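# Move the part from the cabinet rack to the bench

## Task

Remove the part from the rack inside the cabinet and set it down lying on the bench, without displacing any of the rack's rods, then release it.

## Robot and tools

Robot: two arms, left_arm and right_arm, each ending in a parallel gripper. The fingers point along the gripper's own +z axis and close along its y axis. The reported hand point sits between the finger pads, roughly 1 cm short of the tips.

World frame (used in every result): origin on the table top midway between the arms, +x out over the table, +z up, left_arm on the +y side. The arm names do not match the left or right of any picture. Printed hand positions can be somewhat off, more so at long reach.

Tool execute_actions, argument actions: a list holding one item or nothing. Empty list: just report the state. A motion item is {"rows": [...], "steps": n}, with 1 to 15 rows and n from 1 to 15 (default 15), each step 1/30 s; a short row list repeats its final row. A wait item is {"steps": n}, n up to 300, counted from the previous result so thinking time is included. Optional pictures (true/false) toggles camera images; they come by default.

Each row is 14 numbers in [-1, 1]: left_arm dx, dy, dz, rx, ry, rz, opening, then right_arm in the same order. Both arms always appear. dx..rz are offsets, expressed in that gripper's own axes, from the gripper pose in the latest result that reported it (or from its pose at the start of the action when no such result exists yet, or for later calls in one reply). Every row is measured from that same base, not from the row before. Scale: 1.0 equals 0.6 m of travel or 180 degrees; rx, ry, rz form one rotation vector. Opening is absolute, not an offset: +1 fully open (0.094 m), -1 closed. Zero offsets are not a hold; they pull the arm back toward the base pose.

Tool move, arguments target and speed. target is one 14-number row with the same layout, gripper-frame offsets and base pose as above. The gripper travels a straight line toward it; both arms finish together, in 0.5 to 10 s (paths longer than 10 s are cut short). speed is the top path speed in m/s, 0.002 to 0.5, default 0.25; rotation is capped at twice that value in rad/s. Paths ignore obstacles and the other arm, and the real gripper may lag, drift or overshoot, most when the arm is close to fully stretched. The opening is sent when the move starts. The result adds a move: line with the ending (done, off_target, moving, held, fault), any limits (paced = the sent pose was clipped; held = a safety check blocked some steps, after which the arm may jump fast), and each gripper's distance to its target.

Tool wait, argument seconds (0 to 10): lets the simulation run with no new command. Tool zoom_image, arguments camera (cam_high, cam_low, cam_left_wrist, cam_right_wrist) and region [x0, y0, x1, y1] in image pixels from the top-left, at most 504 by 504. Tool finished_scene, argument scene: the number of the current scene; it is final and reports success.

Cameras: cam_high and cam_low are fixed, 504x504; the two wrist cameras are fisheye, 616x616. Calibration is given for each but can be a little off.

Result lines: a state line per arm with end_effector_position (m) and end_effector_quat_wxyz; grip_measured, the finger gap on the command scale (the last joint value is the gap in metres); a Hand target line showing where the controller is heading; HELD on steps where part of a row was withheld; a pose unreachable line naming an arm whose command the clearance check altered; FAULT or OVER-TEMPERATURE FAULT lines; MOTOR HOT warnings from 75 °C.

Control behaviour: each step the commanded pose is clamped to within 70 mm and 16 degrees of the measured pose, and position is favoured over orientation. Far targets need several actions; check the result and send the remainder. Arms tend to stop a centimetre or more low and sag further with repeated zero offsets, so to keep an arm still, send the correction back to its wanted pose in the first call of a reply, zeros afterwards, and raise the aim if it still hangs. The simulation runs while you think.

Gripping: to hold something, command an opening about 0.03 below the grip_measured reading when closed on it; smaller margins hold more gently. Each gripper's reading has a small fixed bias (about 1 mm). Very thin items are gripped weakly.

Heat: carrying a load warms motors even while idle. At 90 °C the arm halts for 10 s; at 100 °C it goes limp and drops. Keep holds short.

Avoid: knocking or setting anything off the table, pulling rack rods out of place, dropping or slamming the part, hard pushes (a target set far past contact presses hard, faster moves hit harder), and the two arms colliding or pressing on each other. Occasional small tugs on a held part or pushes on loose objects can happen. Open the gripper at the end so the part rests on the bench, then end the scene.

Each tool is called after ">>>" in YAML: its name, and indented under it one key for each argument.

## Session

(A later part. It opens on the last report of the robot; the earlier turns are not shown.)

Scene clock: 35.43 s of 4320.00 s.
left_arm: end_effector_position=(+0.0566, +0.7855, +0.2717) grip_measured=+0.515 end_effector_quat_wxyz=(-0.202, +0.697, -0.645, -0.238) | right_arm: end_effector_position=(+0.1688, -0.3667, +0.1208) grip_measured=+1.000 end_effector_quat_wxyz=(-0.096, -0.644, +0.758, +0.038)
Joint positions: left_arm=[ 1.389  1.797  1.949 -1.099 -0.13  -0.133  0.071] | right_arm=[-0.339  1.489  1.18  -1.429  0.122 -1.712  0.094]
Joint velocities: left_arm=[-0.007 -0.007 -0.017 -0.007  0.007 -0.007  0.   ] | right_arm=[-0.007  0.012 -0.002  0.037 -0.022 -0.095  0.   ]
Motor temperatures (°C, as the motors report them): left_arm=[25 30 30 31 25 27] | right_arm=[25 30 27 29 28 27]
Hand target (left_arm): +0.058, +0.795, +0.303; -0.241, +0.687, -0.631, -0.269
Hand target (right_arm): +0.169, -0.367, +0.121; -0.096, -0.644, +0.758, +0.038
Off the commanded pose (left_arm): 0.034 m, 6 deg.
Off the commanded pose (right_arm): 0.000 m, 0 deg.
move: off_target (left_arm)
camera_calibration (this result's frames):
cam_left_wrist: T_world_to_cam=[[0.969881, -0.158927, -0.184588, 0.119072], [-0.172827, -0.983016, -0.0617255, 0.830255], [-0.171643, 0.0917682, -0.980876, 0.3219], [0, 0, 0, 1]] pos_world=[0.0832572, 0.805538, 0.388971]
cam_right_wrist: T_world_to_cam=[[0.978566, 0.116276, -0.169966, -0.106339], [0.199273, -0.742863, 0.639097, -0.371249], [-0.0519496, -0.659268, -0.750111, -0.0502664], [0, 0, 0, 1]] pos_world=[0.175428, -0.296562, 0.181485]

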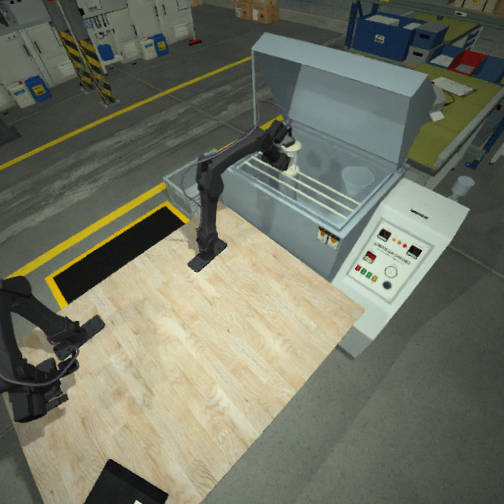

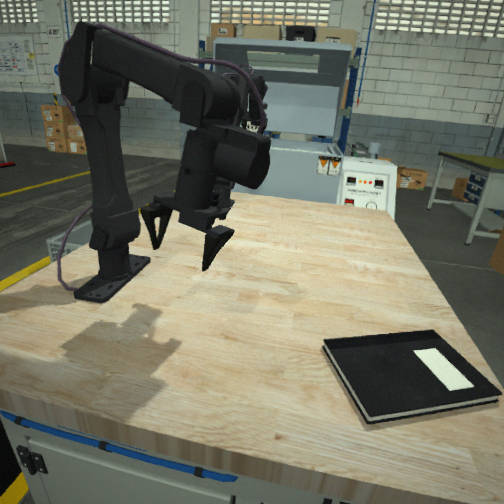

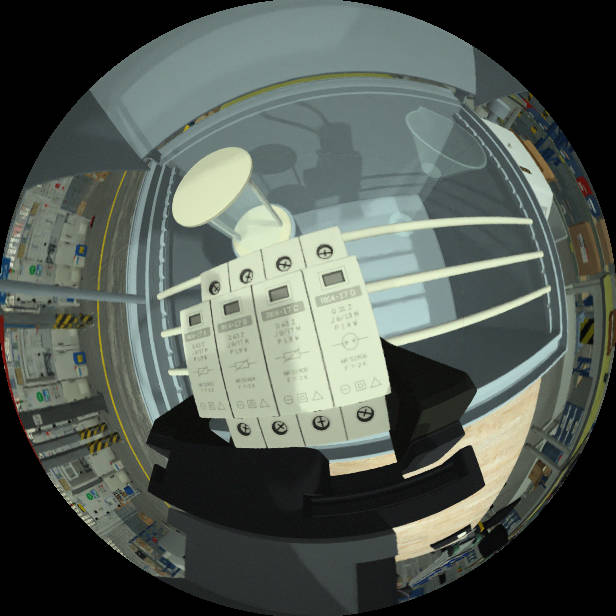

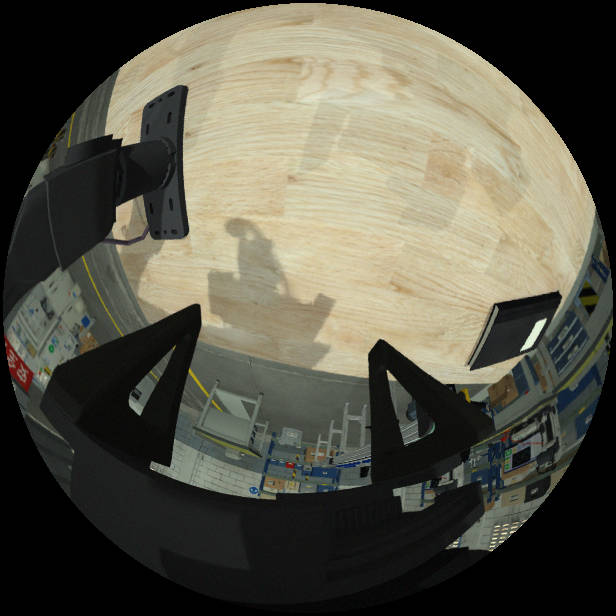

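>>> move:
  target: [-0.055,0,-0.143,0,0,0,0.4,0,0,0,0,0,0,1]
  speed: 0.1

>>> move:
  target: [0.26,0,-0.2,0,0,0,0.4,0,0,0,0,0,0,1]
  speed: 0.15

>>> move:
  target: [0.51,-0.707,-0.063,0.309,-0.057,0.395,0.4,0,0,0,0,0,0,1]
  speed: 0.2

Scene clock: 40.57 s of 4320.00 s.
left_arm: end_effector_position=(+0.0603, +0.7627, +0.3435) grip_measured=+0.515 end_effector_quat_wxyz=(-0.193, +0.697, -0.651, -0.229) | right_arm: end_effector_position=(+0.1688, -0.3667, +0.1208) grip_measured=+1.000 end_effector_quat_wxyz=(-0.096, -0.644, +0.758, +0.038)
Joint positions: left_arm=[ 1.375  1.988  2.589 -1.575 -0.129 -0.138  0.071] | right_arm=[-0.339  1.489  1.18  -1.429  0.122 -1.712  0.094]
Joint velocities: left_arm=[-0.002 -0.007  0.002  0.007 -0.007 -0.037  0.   ] | right_arm=[-0.007 -0.002 -0.007 -0.022 -0.081  0.007  0.   ]
Motor temperatures (°C, as the motors report them): left_arm=[25 31 30 31 25 27] | right_arm=[25 30 27 29 28 27]
Hand target (left_arm): +0.061, +0.760, +0.359; -0.209, +0.695, -0.644, -0.244
Hand target (right_arm): +0.169, -0.367, +0.121; -0.096, -0.644, +0.758, +0.038
Off the commanded pose (left_arm): 0.017 m, 2 deg.
Off the commanded pose (right_arm): 0.000 m, 0 deg.
joint sent to its limit (left arm) — the command would take joint 4 (wrist pitch) past its lower limit, so that joint was sent only as far as its limit.
After step 90, 0.80 s passed at rest.
move: off_target (left_arm)
camera_calibration (this result's frames):
cam_left_wrist: T_world_to_cam=[[0.968544, -0.172476, -0.179372, 0.133751], [-0.181555, -0.982745, -0.0353691, 0.804137], [-0.170177, 0.0668224, -0.983145, 0.414692], [0, 0, 0, 1]] pos_world=[0.0870224, 0.785619, 0.460136]
cam_right_wrist: T_world_to_cam=[[0.978566, 0.116276, -0.169966, -0.106339], [0.199273, -0.742863, 0.639097, -0.371249], [-0.0519496, -0.659268, -0.750111, -0.0502664], [0, 0, 0, 1]] pos_world=[0.175428, -0.296562, 0.181485]

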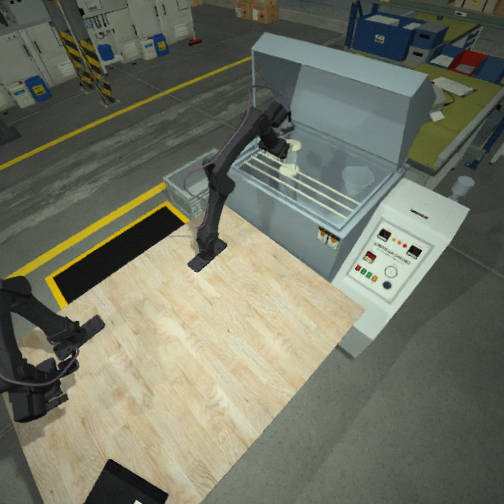

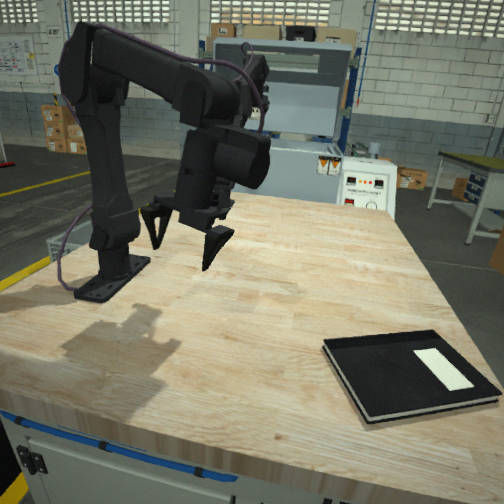

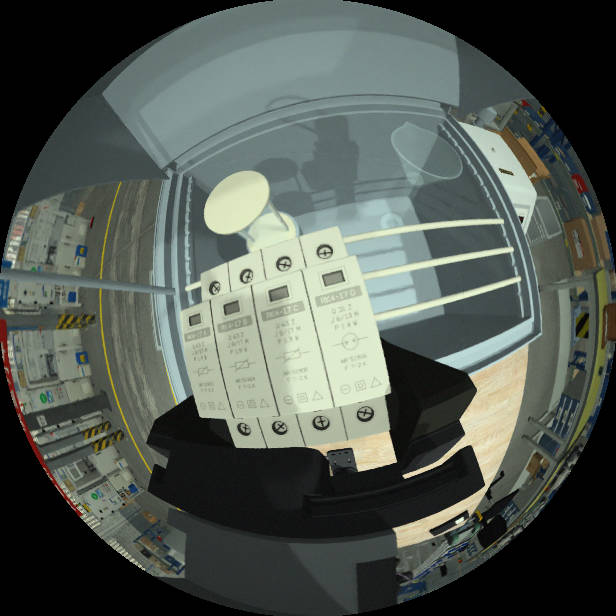

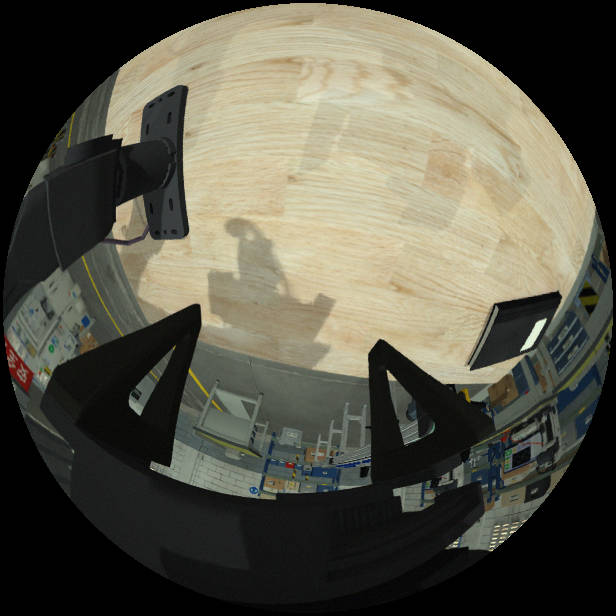

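Scene clock: 42.43 s of 4320.00 s.
left_arm: end_effector_position=(+0.0812, +0.5726, +0.3442) grip_measured=+0.515 end_effector_quat_wxyz=(-0.200, +0.692, -0.659, -0.215) | right_arm: end_effector_position=(+0.1688, -0.3667, +0.1208) grip_measured=+1.000 end_effector_quat_wxyz=(-0.096, -0.644, +0.758, +0.038)
Joint positions: left_arm=[ 1.139  1.264  1.825 -1.575 -0.223 -0.331  0.071] | right_arm=[-0.339  1.489  1.18  -1.429  0.122 -1.712  0.094]
Joint velocities: left_arm=[-0.012 -0.002 -0.022  0.066 -0.037 -0.051 -0.   ] | right_arm=[-0.002  0.002 -0.017 -0.007 -0.007 -0.081  0.   ]
Motor temperatures (°C, as the motors report them): left_arm=[25 31 30 31 25 27] | right_arm=[25 30 27 29 28 27]
Hand target (left_arm): +0.075, +0.567, +0.353; -0.209, +0.693, -0.650, -0.232
Hand target (right_arm): +0.169, -0.367, +0.121; -0.096, -0.644, +0.758, +0.038
Off the commanded pose (left_arm): 0.012 m, 2 deg.
Off the commanded pose (right_arm): 0.000 m, 0 deg.
joint sent to its limit (left arm) — the command would take joint 4 (wrist pitch) past its lower limit, so that joint was sent only as far as its limit.
move: off_target (left_arm)
camera_calibration (this result's frames):
cam_left_wrist: T_world_to_cam=[[0.967628, -0.19916, -0.155021, 0.0877994], [-0.205994, -0.978118, -0.0291797, 0.618319], [-0.145817, 0.0601685, -0.98748, 0.435038], [0, 0, 0, 1]] pos_world=[0.105849, 0.596099, 0.461245]
cam_right_wrist: T_world_to_cam=[[0.978566, 0.116276, -0.169966, -0.106339], [0.199273, -0.742863, 0.639097, -0.371249], [-0.0519496, -0.659268, -0.750111, -0.0502664], [0, 0, 0, 1]] pos_world=[0.175428, -0.296562, 0.181485]

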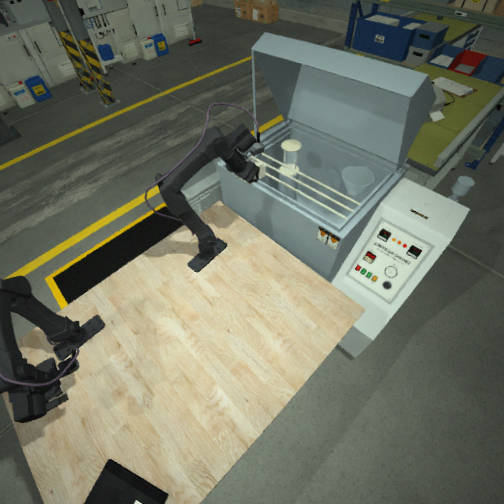

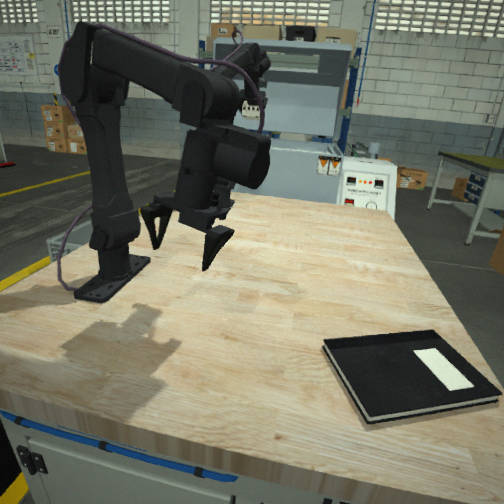

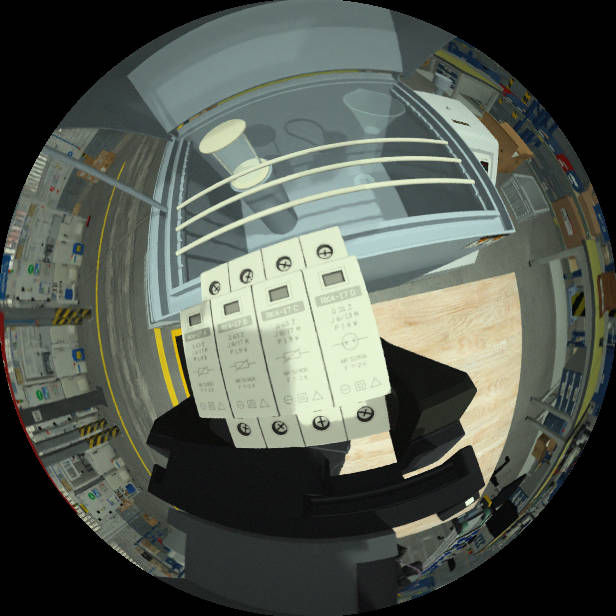

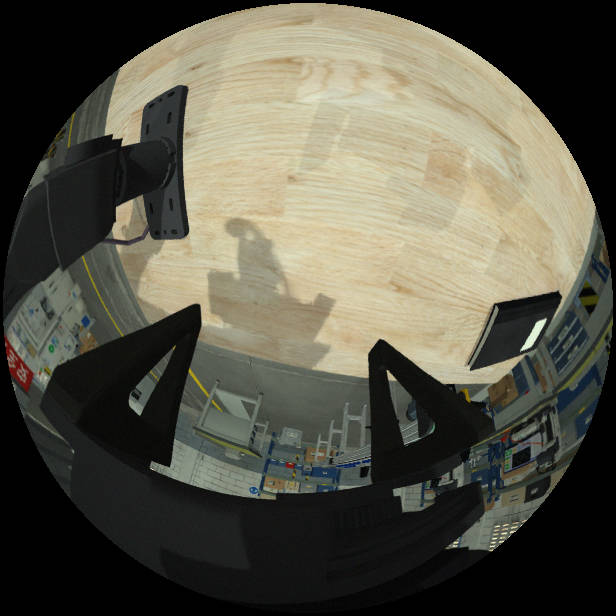

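Scene clock: 46.90 s of 4320.00 s.
left_arm: end_effector_position=(+0.4895, +0.3259, +0.1635) grip_measured=+0.515 end_effector_quat_wxyz=(+0.307, -0.021, +0.951, +0.027) | right_arm: end_effector_position=(+0.1688, -0.3667, +0.1208) grip_measured=+1.000 end_effector_quat_wxyz=(-0.096, -0.644, +0.758, +0.038)
Joint positions: left_arm=[-0.13   1.712  1.413 -0.651 -0.091 -0.06   0.071] | right_arm=[-0.339  1.489  1.18  -1.429  0.122 -1.712  0.094]
Joint velocities: left_arm=[ 0.017 -0.002  0.022  0.007  0.007 -0.051  0.001] | right_arm=[-0.002 -0.017 -0.007 -0.007  0.007 -0.037  0.   ]
Motor temperatures (°C, as the motors report them): left_arm=[25 31 30 31 25 27] | right_arm=[25 30 27 29 28 27]
Hand target (left_arm): +0.513, +0.322, +0.206; +0.378, -0.017, +0.925, +0.021
Hand target (right_arm): +0.169, -0.367, +0.121; -0.096, -0.644, +0.758, +0.038
Off the commanded pose (left_arm): 0.048 m, 8 deg.
Off the commanded pose (right_arm): 0.000 m, 0 deg.
move: off_target (left_arm)
camera_calibration (this result's frames):
cam_left_wrist: T_world_to_cam=[[-0.18868, -0.962673, -0.194065, 0.436733], [-0.978198, 0.201696, -0.0494704, 0.452692], [0.0867658, 0.1805, -0.979741, 0.176616], [0, 0, 0, 1]] pos_world=[0.509901, 0.297246, 0.280187]
cam_right_wrist: T_world_to_cam=[[0.978566, 0.116276, -0.169966, -0.106339], [0.199273, -0.742863, 0.639097, -0.371249], [-0.0519496, -0.659268, -0.750111, -0.0502664], [0, 0, 0, 1]] pos_world=[0.175428, -0.296562, 0.181485]

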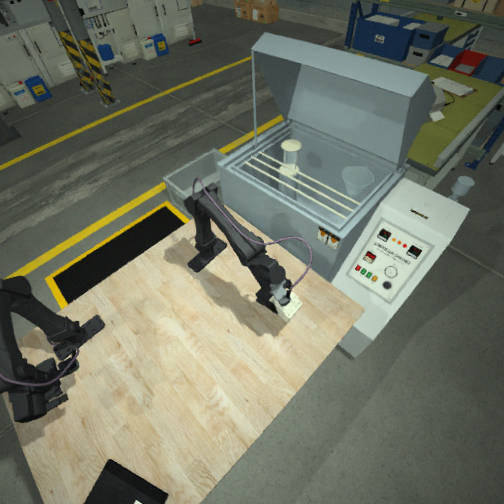

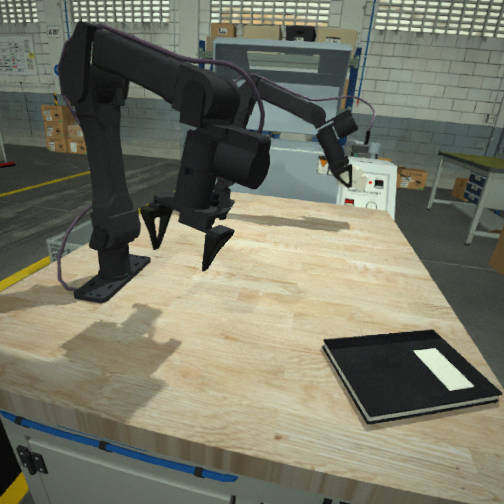

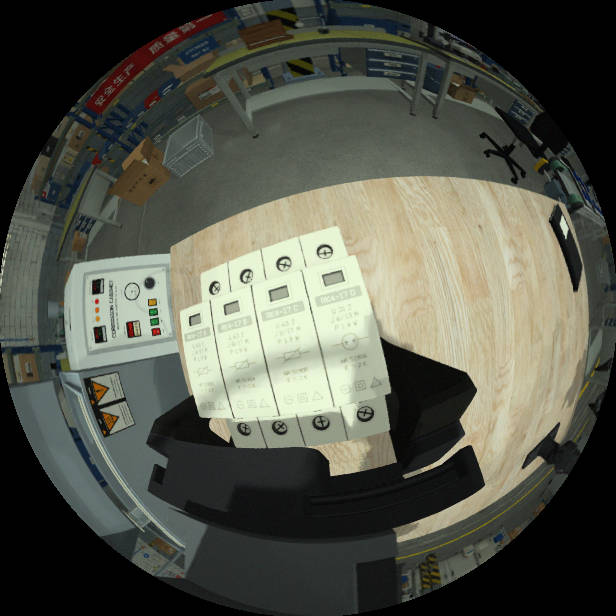

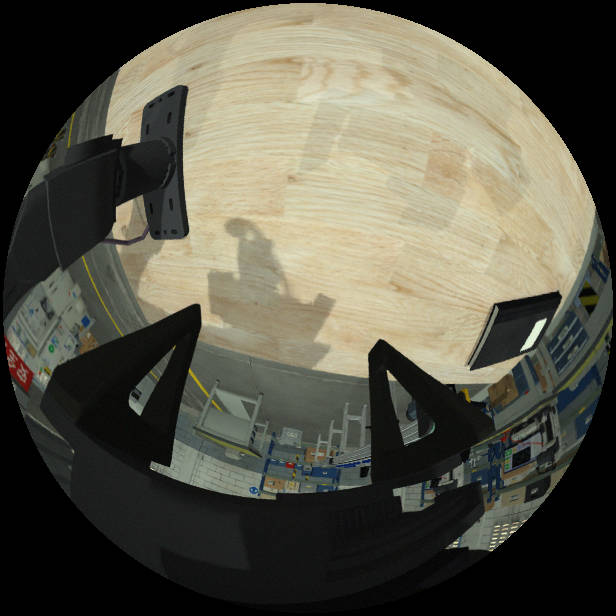

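>>> move:
  target: [0.213,-0.277,0.011,0,-0.06,0,0.4,0,0,0,0,0,0,1]
  speed: 0.12

Scene clock: 52.47 s of 4320.00 s.
left_arm: end_effector_position=(+0.3815, +0.1594, +0.0565) grip_measured=+0.515 end_effector_quat_wxyz=(+0.344, +0.003, +0.938, +0.032) | right_arm: end_effector_position=(+0.1688, -0.3667, +0.1208) grip_measured=+1.000 end_effector_quat_wxyz=(-0.096, -0.644, +0.758, +0.038)
Joint positions: left_arm=[-0.752  1.643  0.862 -0.235 -0.461 -0.528  0.071] | right_arm=[-0.339  1.489  1.18  -1.429  0.122 -1.712  0.094]
Joint velocities: left_arm=[-0.012 -0.022 -0.002 -0.022 -0.037 -0.095  0.   ] | right_arm=[-0.017 -0.002 -0.007 -0.066 -0.066 -0.081  0.   ]
Motor temperatures (°C, as the motors report them): left_arm=[25 31 31 32 25 27] | right_arm=[25 30 27 29 28 27]
Hand target (left_arm): +0.398, +0.156, +0.077; +0.390, -0.021, +0.920, +0.025
Hand target (right_arm): +0.169, -0.367, +0.121; -0.096, -0.644, +0.758, +0.038
Off the commanded pose (left_arm): 0.027 m, 7 deg.
Off the commanded pose (right_arm): 0.000 m, 0 deg.
After step 90, 0.20 s passed at rest.
move: off_target (left_arm)
camera_calibration (this result's frames):
cam_left_wrist: T_world_to_cam=[[-0.213923, -0.948383, -0.234107, 0.244945], [-0.961921, 0.246254, -0.118605, 0.365954], [0.170133, 0.19982, -0.964949, 0.075528], [0, 0, 0, 1]] pos_world=[0.391569, 0.127092, 0.173628]
cam_right_wrist: T_world_to_cam=[[0.978566, 0.116276, -0.169966, -0.106339], [0.199273, -0.742863, 0.639097, -0.371249], [-0.0519496, -0.659268, -0.750111, -0.0502664], [0, 0, 0, 1]] pos_world=[0.175428, -0.296562, 0.181485]

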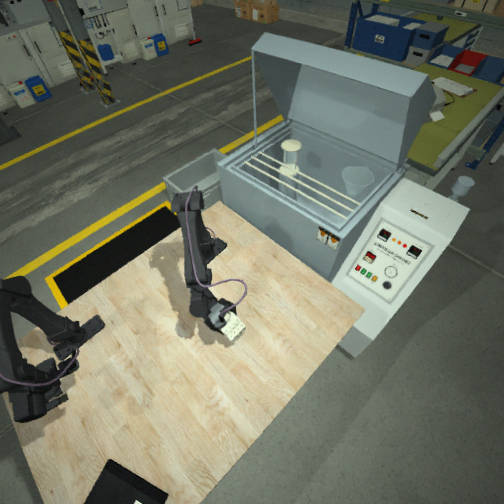

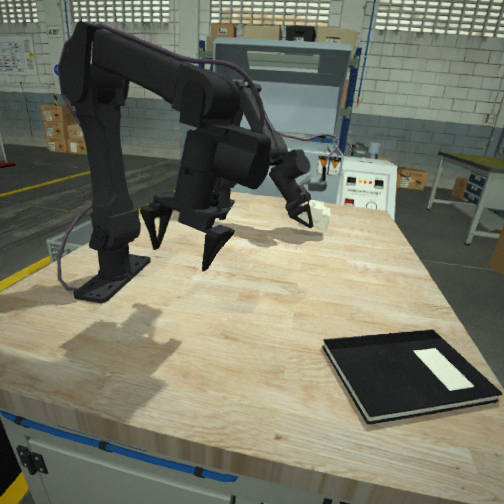

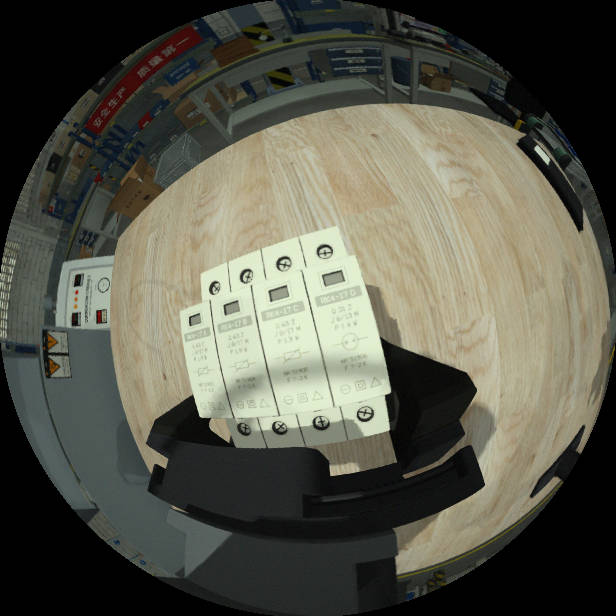

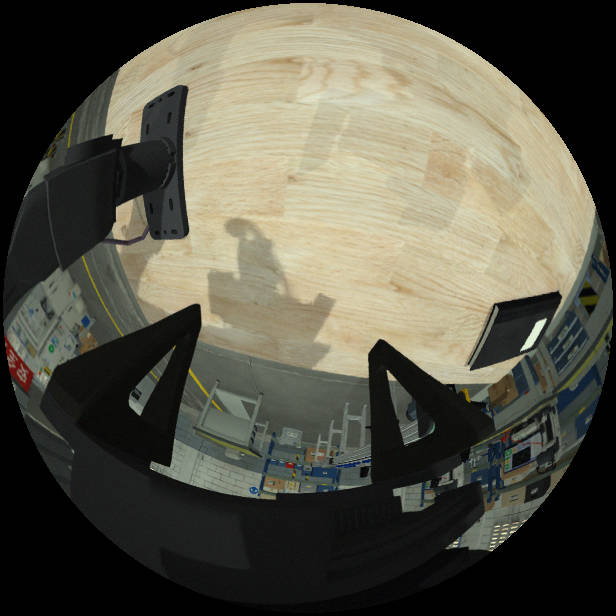

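>>> move:
  target: [0.027,0,0.032,0,-0.015,0,0.4,0,0,0,0,0,0,1]
  speed: 0.02

>>> zoom_image:
  camera: "cam_low"
  region: [270,160,370,250]

Scene clock: 56.63 s of 4320.00 s.
left_arm: end_effector_position=(+0.3733, +0.1640, +0.0245) grip_measured=+0.515 end_effector_quat_wxyz=(+0.340, +0.005, +0.940, +0.030) | right_arm: end_effector_position=(+0.1688, -0.3667, +0.1208) grip_measured=+1.000 end_effector_quat_wxyz=(-0.096, -0.644, +0.758, +0.038)
Joint positions: left_arm=[-0.752  1.69   0.765 -0.097 -0.452 -0.528  0.071] | right_arm=[-0.339  1.489  1.18  -1.429  0.122 -1.712  0.094]
Joint velocities: left_arm=[-0.002 -0.007 -0.022  0.066 -0.066  0.037 -0.001] | right_arm=[ 0.002 -0.002  0.027 -0.095 -0.007  0.037  0.   ]
Motor temperatures (°C, as the motors report them): left_arm=[25 31 31 32 25 27] | right_arm=[25 30 27 29 28 27]
Hand target (left_arm): +0.381, +0.161, +0.031; +0.365, +0.003, +0.930, +0.032
Hand target (right_arm): +0.169, -0.367, +0.121; -0.096, -0.644, +0.758, +0.038
Off the commanded pose (left_arm): 0.011 m, 3 deg.
Off the commanded pose (right_arm): 0.000 m, 0 deg.
move: off_target (left_arm)
camera_calibration (this result's frames):
cam_left_wrist: T_world_to_cam=[[-0.220634, -0.947941, -0.229628, 0.242378], [-0.961795, 0.250573, -0.110285, 0.352149], [0.162082, 0.196522, -0.96701, 0.0486833], [0, 0, 0, 1]] pos_world=[0.384281, 0.131954, 0.141571]
cam_right_wrist: T_world_to_cam=[[0.978566, 0.116276, -0.169966, -0.106339], [0.199273, -0.742863, 0.639097, -0.371249], [-0.0519496, -0.659268, -0.750111, -0.0502664], [0, 0, 0, 1]] pos_world=[0.175428, -0.296562, 0.181485]

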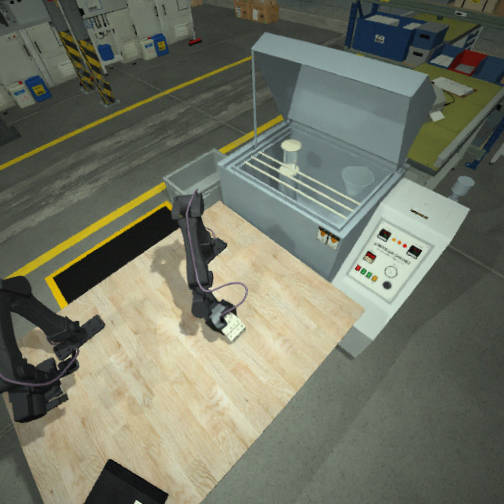

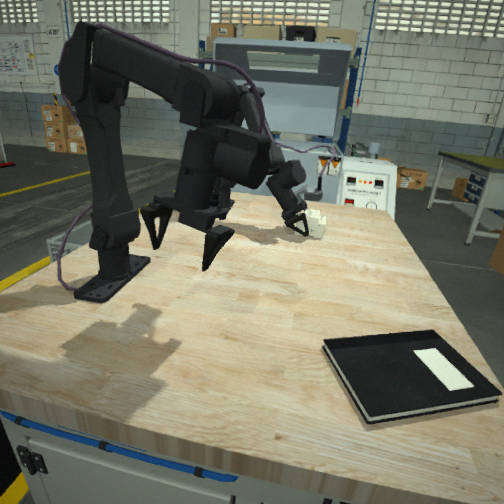

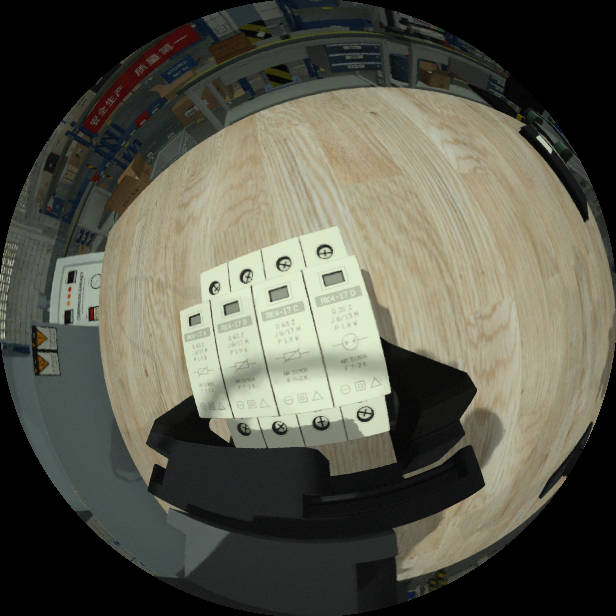

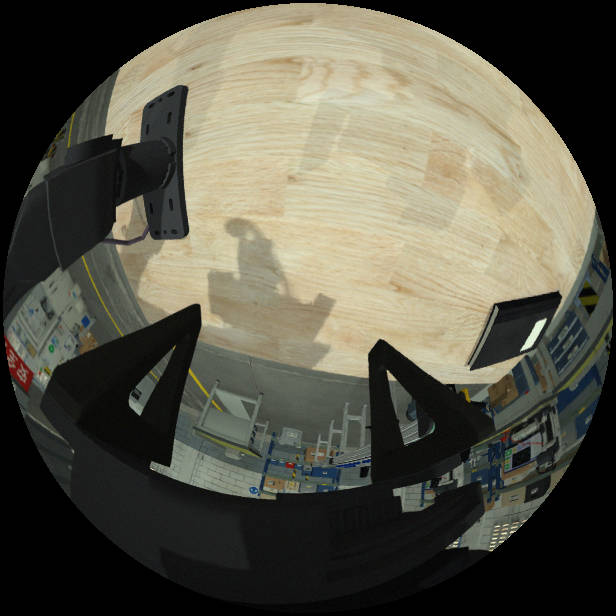

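Region (270, 160, 370, 250) of cam_low's 504x504 image, scaled by 5.040, with more detail than that image has; it fills the top 454 rows of this view, and the rest is white.

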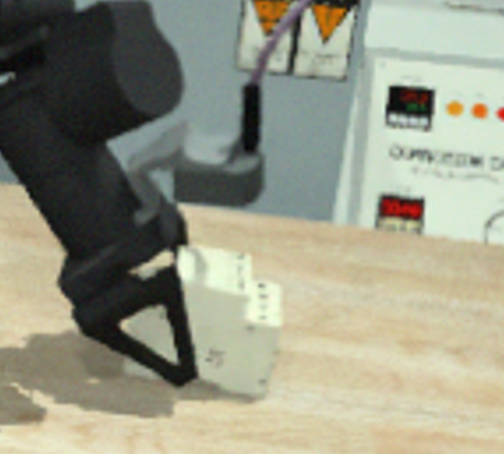

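>>> move:
  target: [0,0,0,0,0,0,1,0,0,0,0,0,0,1]

>>> move:
  target: [-0.05,0,-0.2,0,0,0,1,0,0,0,0,0,0,1]

Scene clock: 59.17 s of 4320.00 s.
left_arm: end_effector_position=(+0.3737, +0.1639, +0.0246) grip_measured=+1.000 end_effector_quat_wxyz=(+0.341, +0.005, +0.940, +0.030) | right_arm: end_effector_position=(+0.1688, -0.3667, +0.1208) grip_measured=+1.000 end_effector_quat_wxyz=(-0.096, -0.644, +0.758, +0.038)
Joint positions: left_arm=[-0.752  1.69   0.764 -0.094 -0.453 -0.527  0.094] | right_arm=[-0.339  1.489  1.18  -1.429  0.122 -1.712  0.094]
Joint velocities: left_arm=[-0.002 -0.002 -0.002  0.022 -0.037  0.022  0.   ] | right_arm=[-0.002  0.007 -0.007 -0.007  0.022  0.007  0.   ]
Motor temperatures (°C, as the motors report them): left_arm=[25 31 30 32 25 27] | right_arm=[25 30 27 29 28 27]
Hand target (left_arm): +0.373, +0.164, +0.024; +0.340, +0.005, +0.940, +0.030
Hand target (right_arm): +0.169, -0.367, +0.121; -0.096, -0.644, +0.758, +0.038
Off the commanded pose (left_arm): 0.000 m, 0 deg.
Off the commanded pose (right_arm): 0.000 m, 0 deg.
move: done
camera_calibration (this result's frames):
cam_left_wrist: T_world_to_cam=[[-0.220147, -0.947926, -0.230153, 0.242275], [-0.961569, 0.250569, -0.112249, 0.352482], [0.164073, 0.196597, -0.966659, 0.0480099], [0, 0, 0, 1]] pos_world=[0.384395, 0.1319, 0.141735]
cam_right_wrist: T_world_to_cam=[[0.978566, 0.116276, -0.169966, -0.106339], [0.199273, -0.742863, 0.639097, -0.371249], [-0.0519496, -0.659268, -0.750111, -0.0502664], [0, 0, 0, 1]] pos_world=[0.175428, -0.296562, 0.181485]

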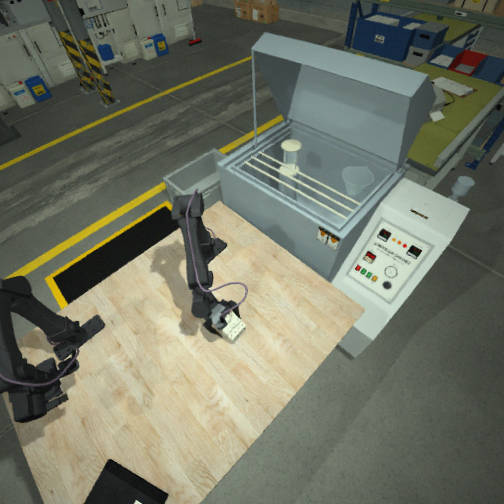

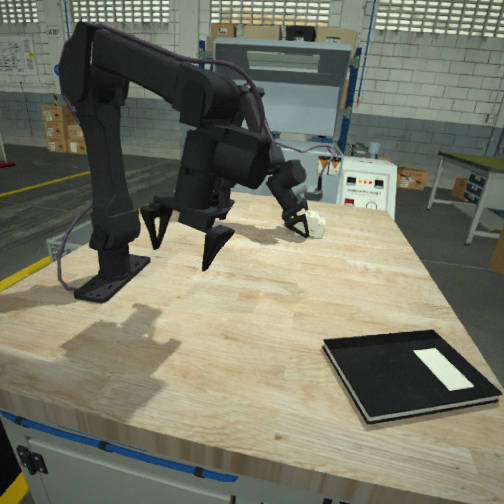

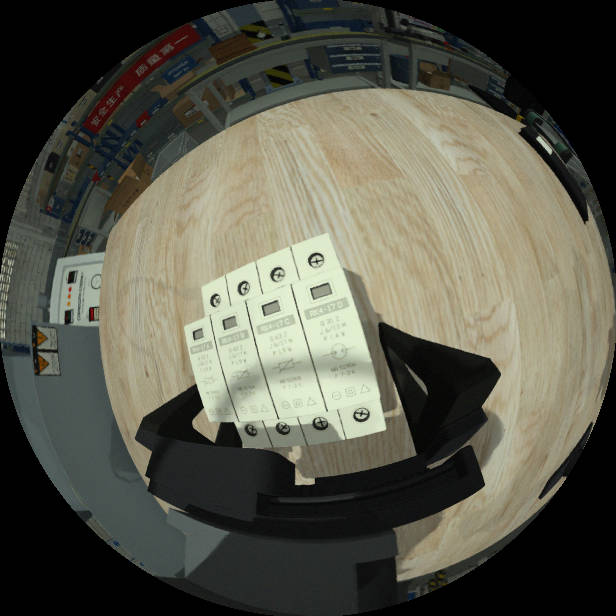

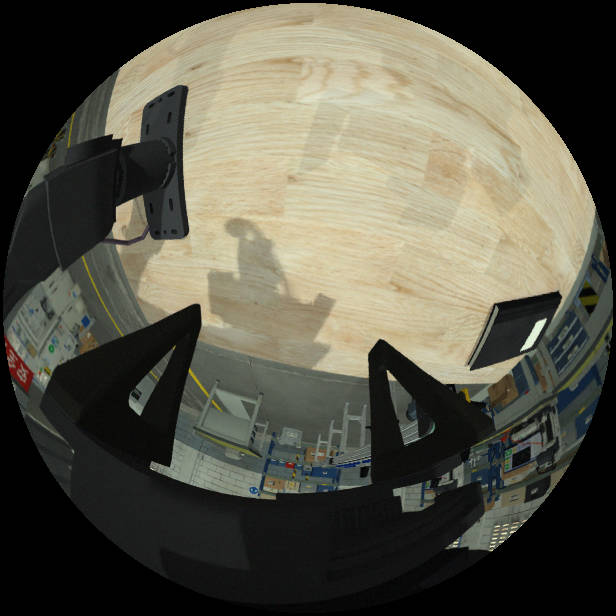

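Scene clock: 60.47 s of 4320.00 s.
left_arm: end_effector_position=(+0.3171, +0.1574, +0.1270) grip_measured=+1.000 end_effector_quat_wxyz=(+0.331, +0.009, +0.943, +0.028) | right_arm: end_effector_position=(+0.1688, -0.3667, +0.1208) grip_measured=+1.000 end_effector_quat_wxyz=(-0.096, -0.644, +0.758, +0.038)
Joint positions: left_arm=[-0.904  1.374  0.939 -0.671 -0.51  -0.677  0.094] | right_arm=[-0.339  1.489  1.18  -1.429  0.122 -1.712  0.094]
Joint velocities: left_arm=[-0.007 -0.002 -0.012 -0.022 -0.007  0.066  0.   ] | right_arm=[ 0.002 -0.002  0.007 -0.007 -0.022 -0.066  0.   ]
Motor temperatures (°C, as the motors report them): left_arm=[25 31 30 32 25 27] | right_arm=[25 30 27 29 28 27]
Hand target (left_arm): +0.318, +0.156, +0.136; +0.340, +0.004, +0.940, +0.029
Hand target (right_arm): +0.169, -0.367, +0.121; -0.096, -0.644, +0.758, +0.038
Off the commanded pose (left_arm): 0.009 m, 1 deg.
Off the commanded pose (right_arm): 0.000 m, 0 deg.
move: done
camera_calibration (this result's frames):
cam_left_wrist: T_world_to_cam=[[-0.233361, -0.946152, -0.224361, 0.250309], [-0.961568, 0.258866, -0.0915207, 0.307246], [0.144672, 0.194381, -0.970199, 0.164455], [0, 0, 0, 1]] pos_world=[0.330058, 0.125328, 0.243833]
cam_right_wrist: T_world_to_cam=[[0.978566, 0.116276, -0.169966, -0.106339], [0.199273, -0.742863, 0.639097, -0.371249], [-0.0519496, -0.659268, -0.750111, -0.0502664], [0, 0, 0, 1]] pos_world=[0.175428, -0.296562, 0.181485]

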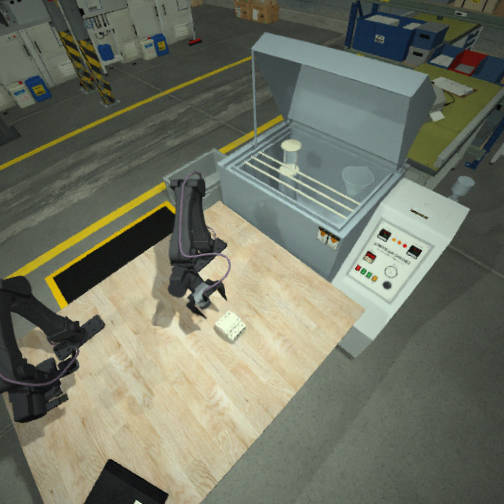

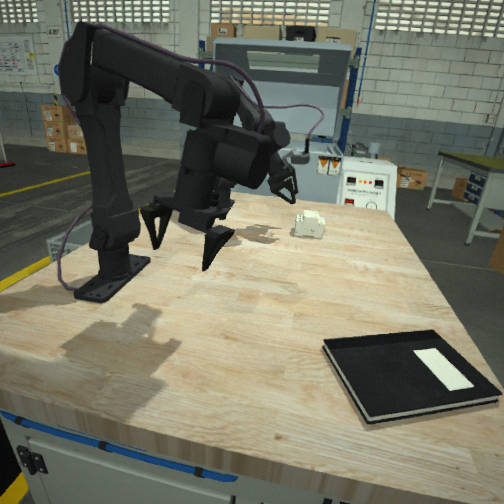

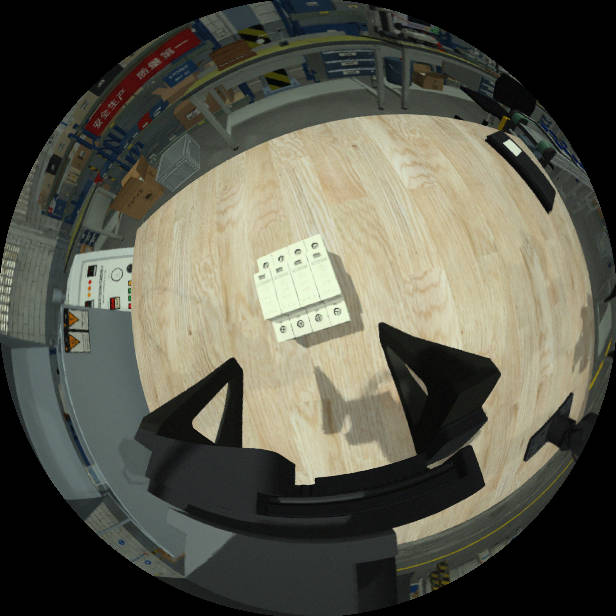

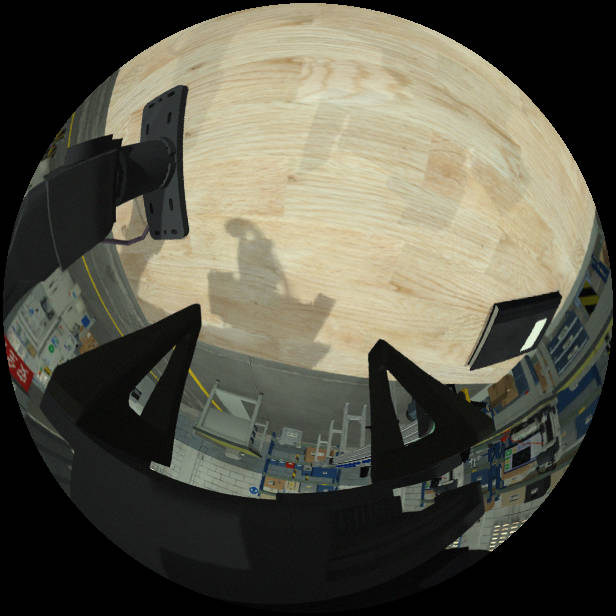

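>>> finished_scene:
  scene: 2

The scene is finished: the task was done.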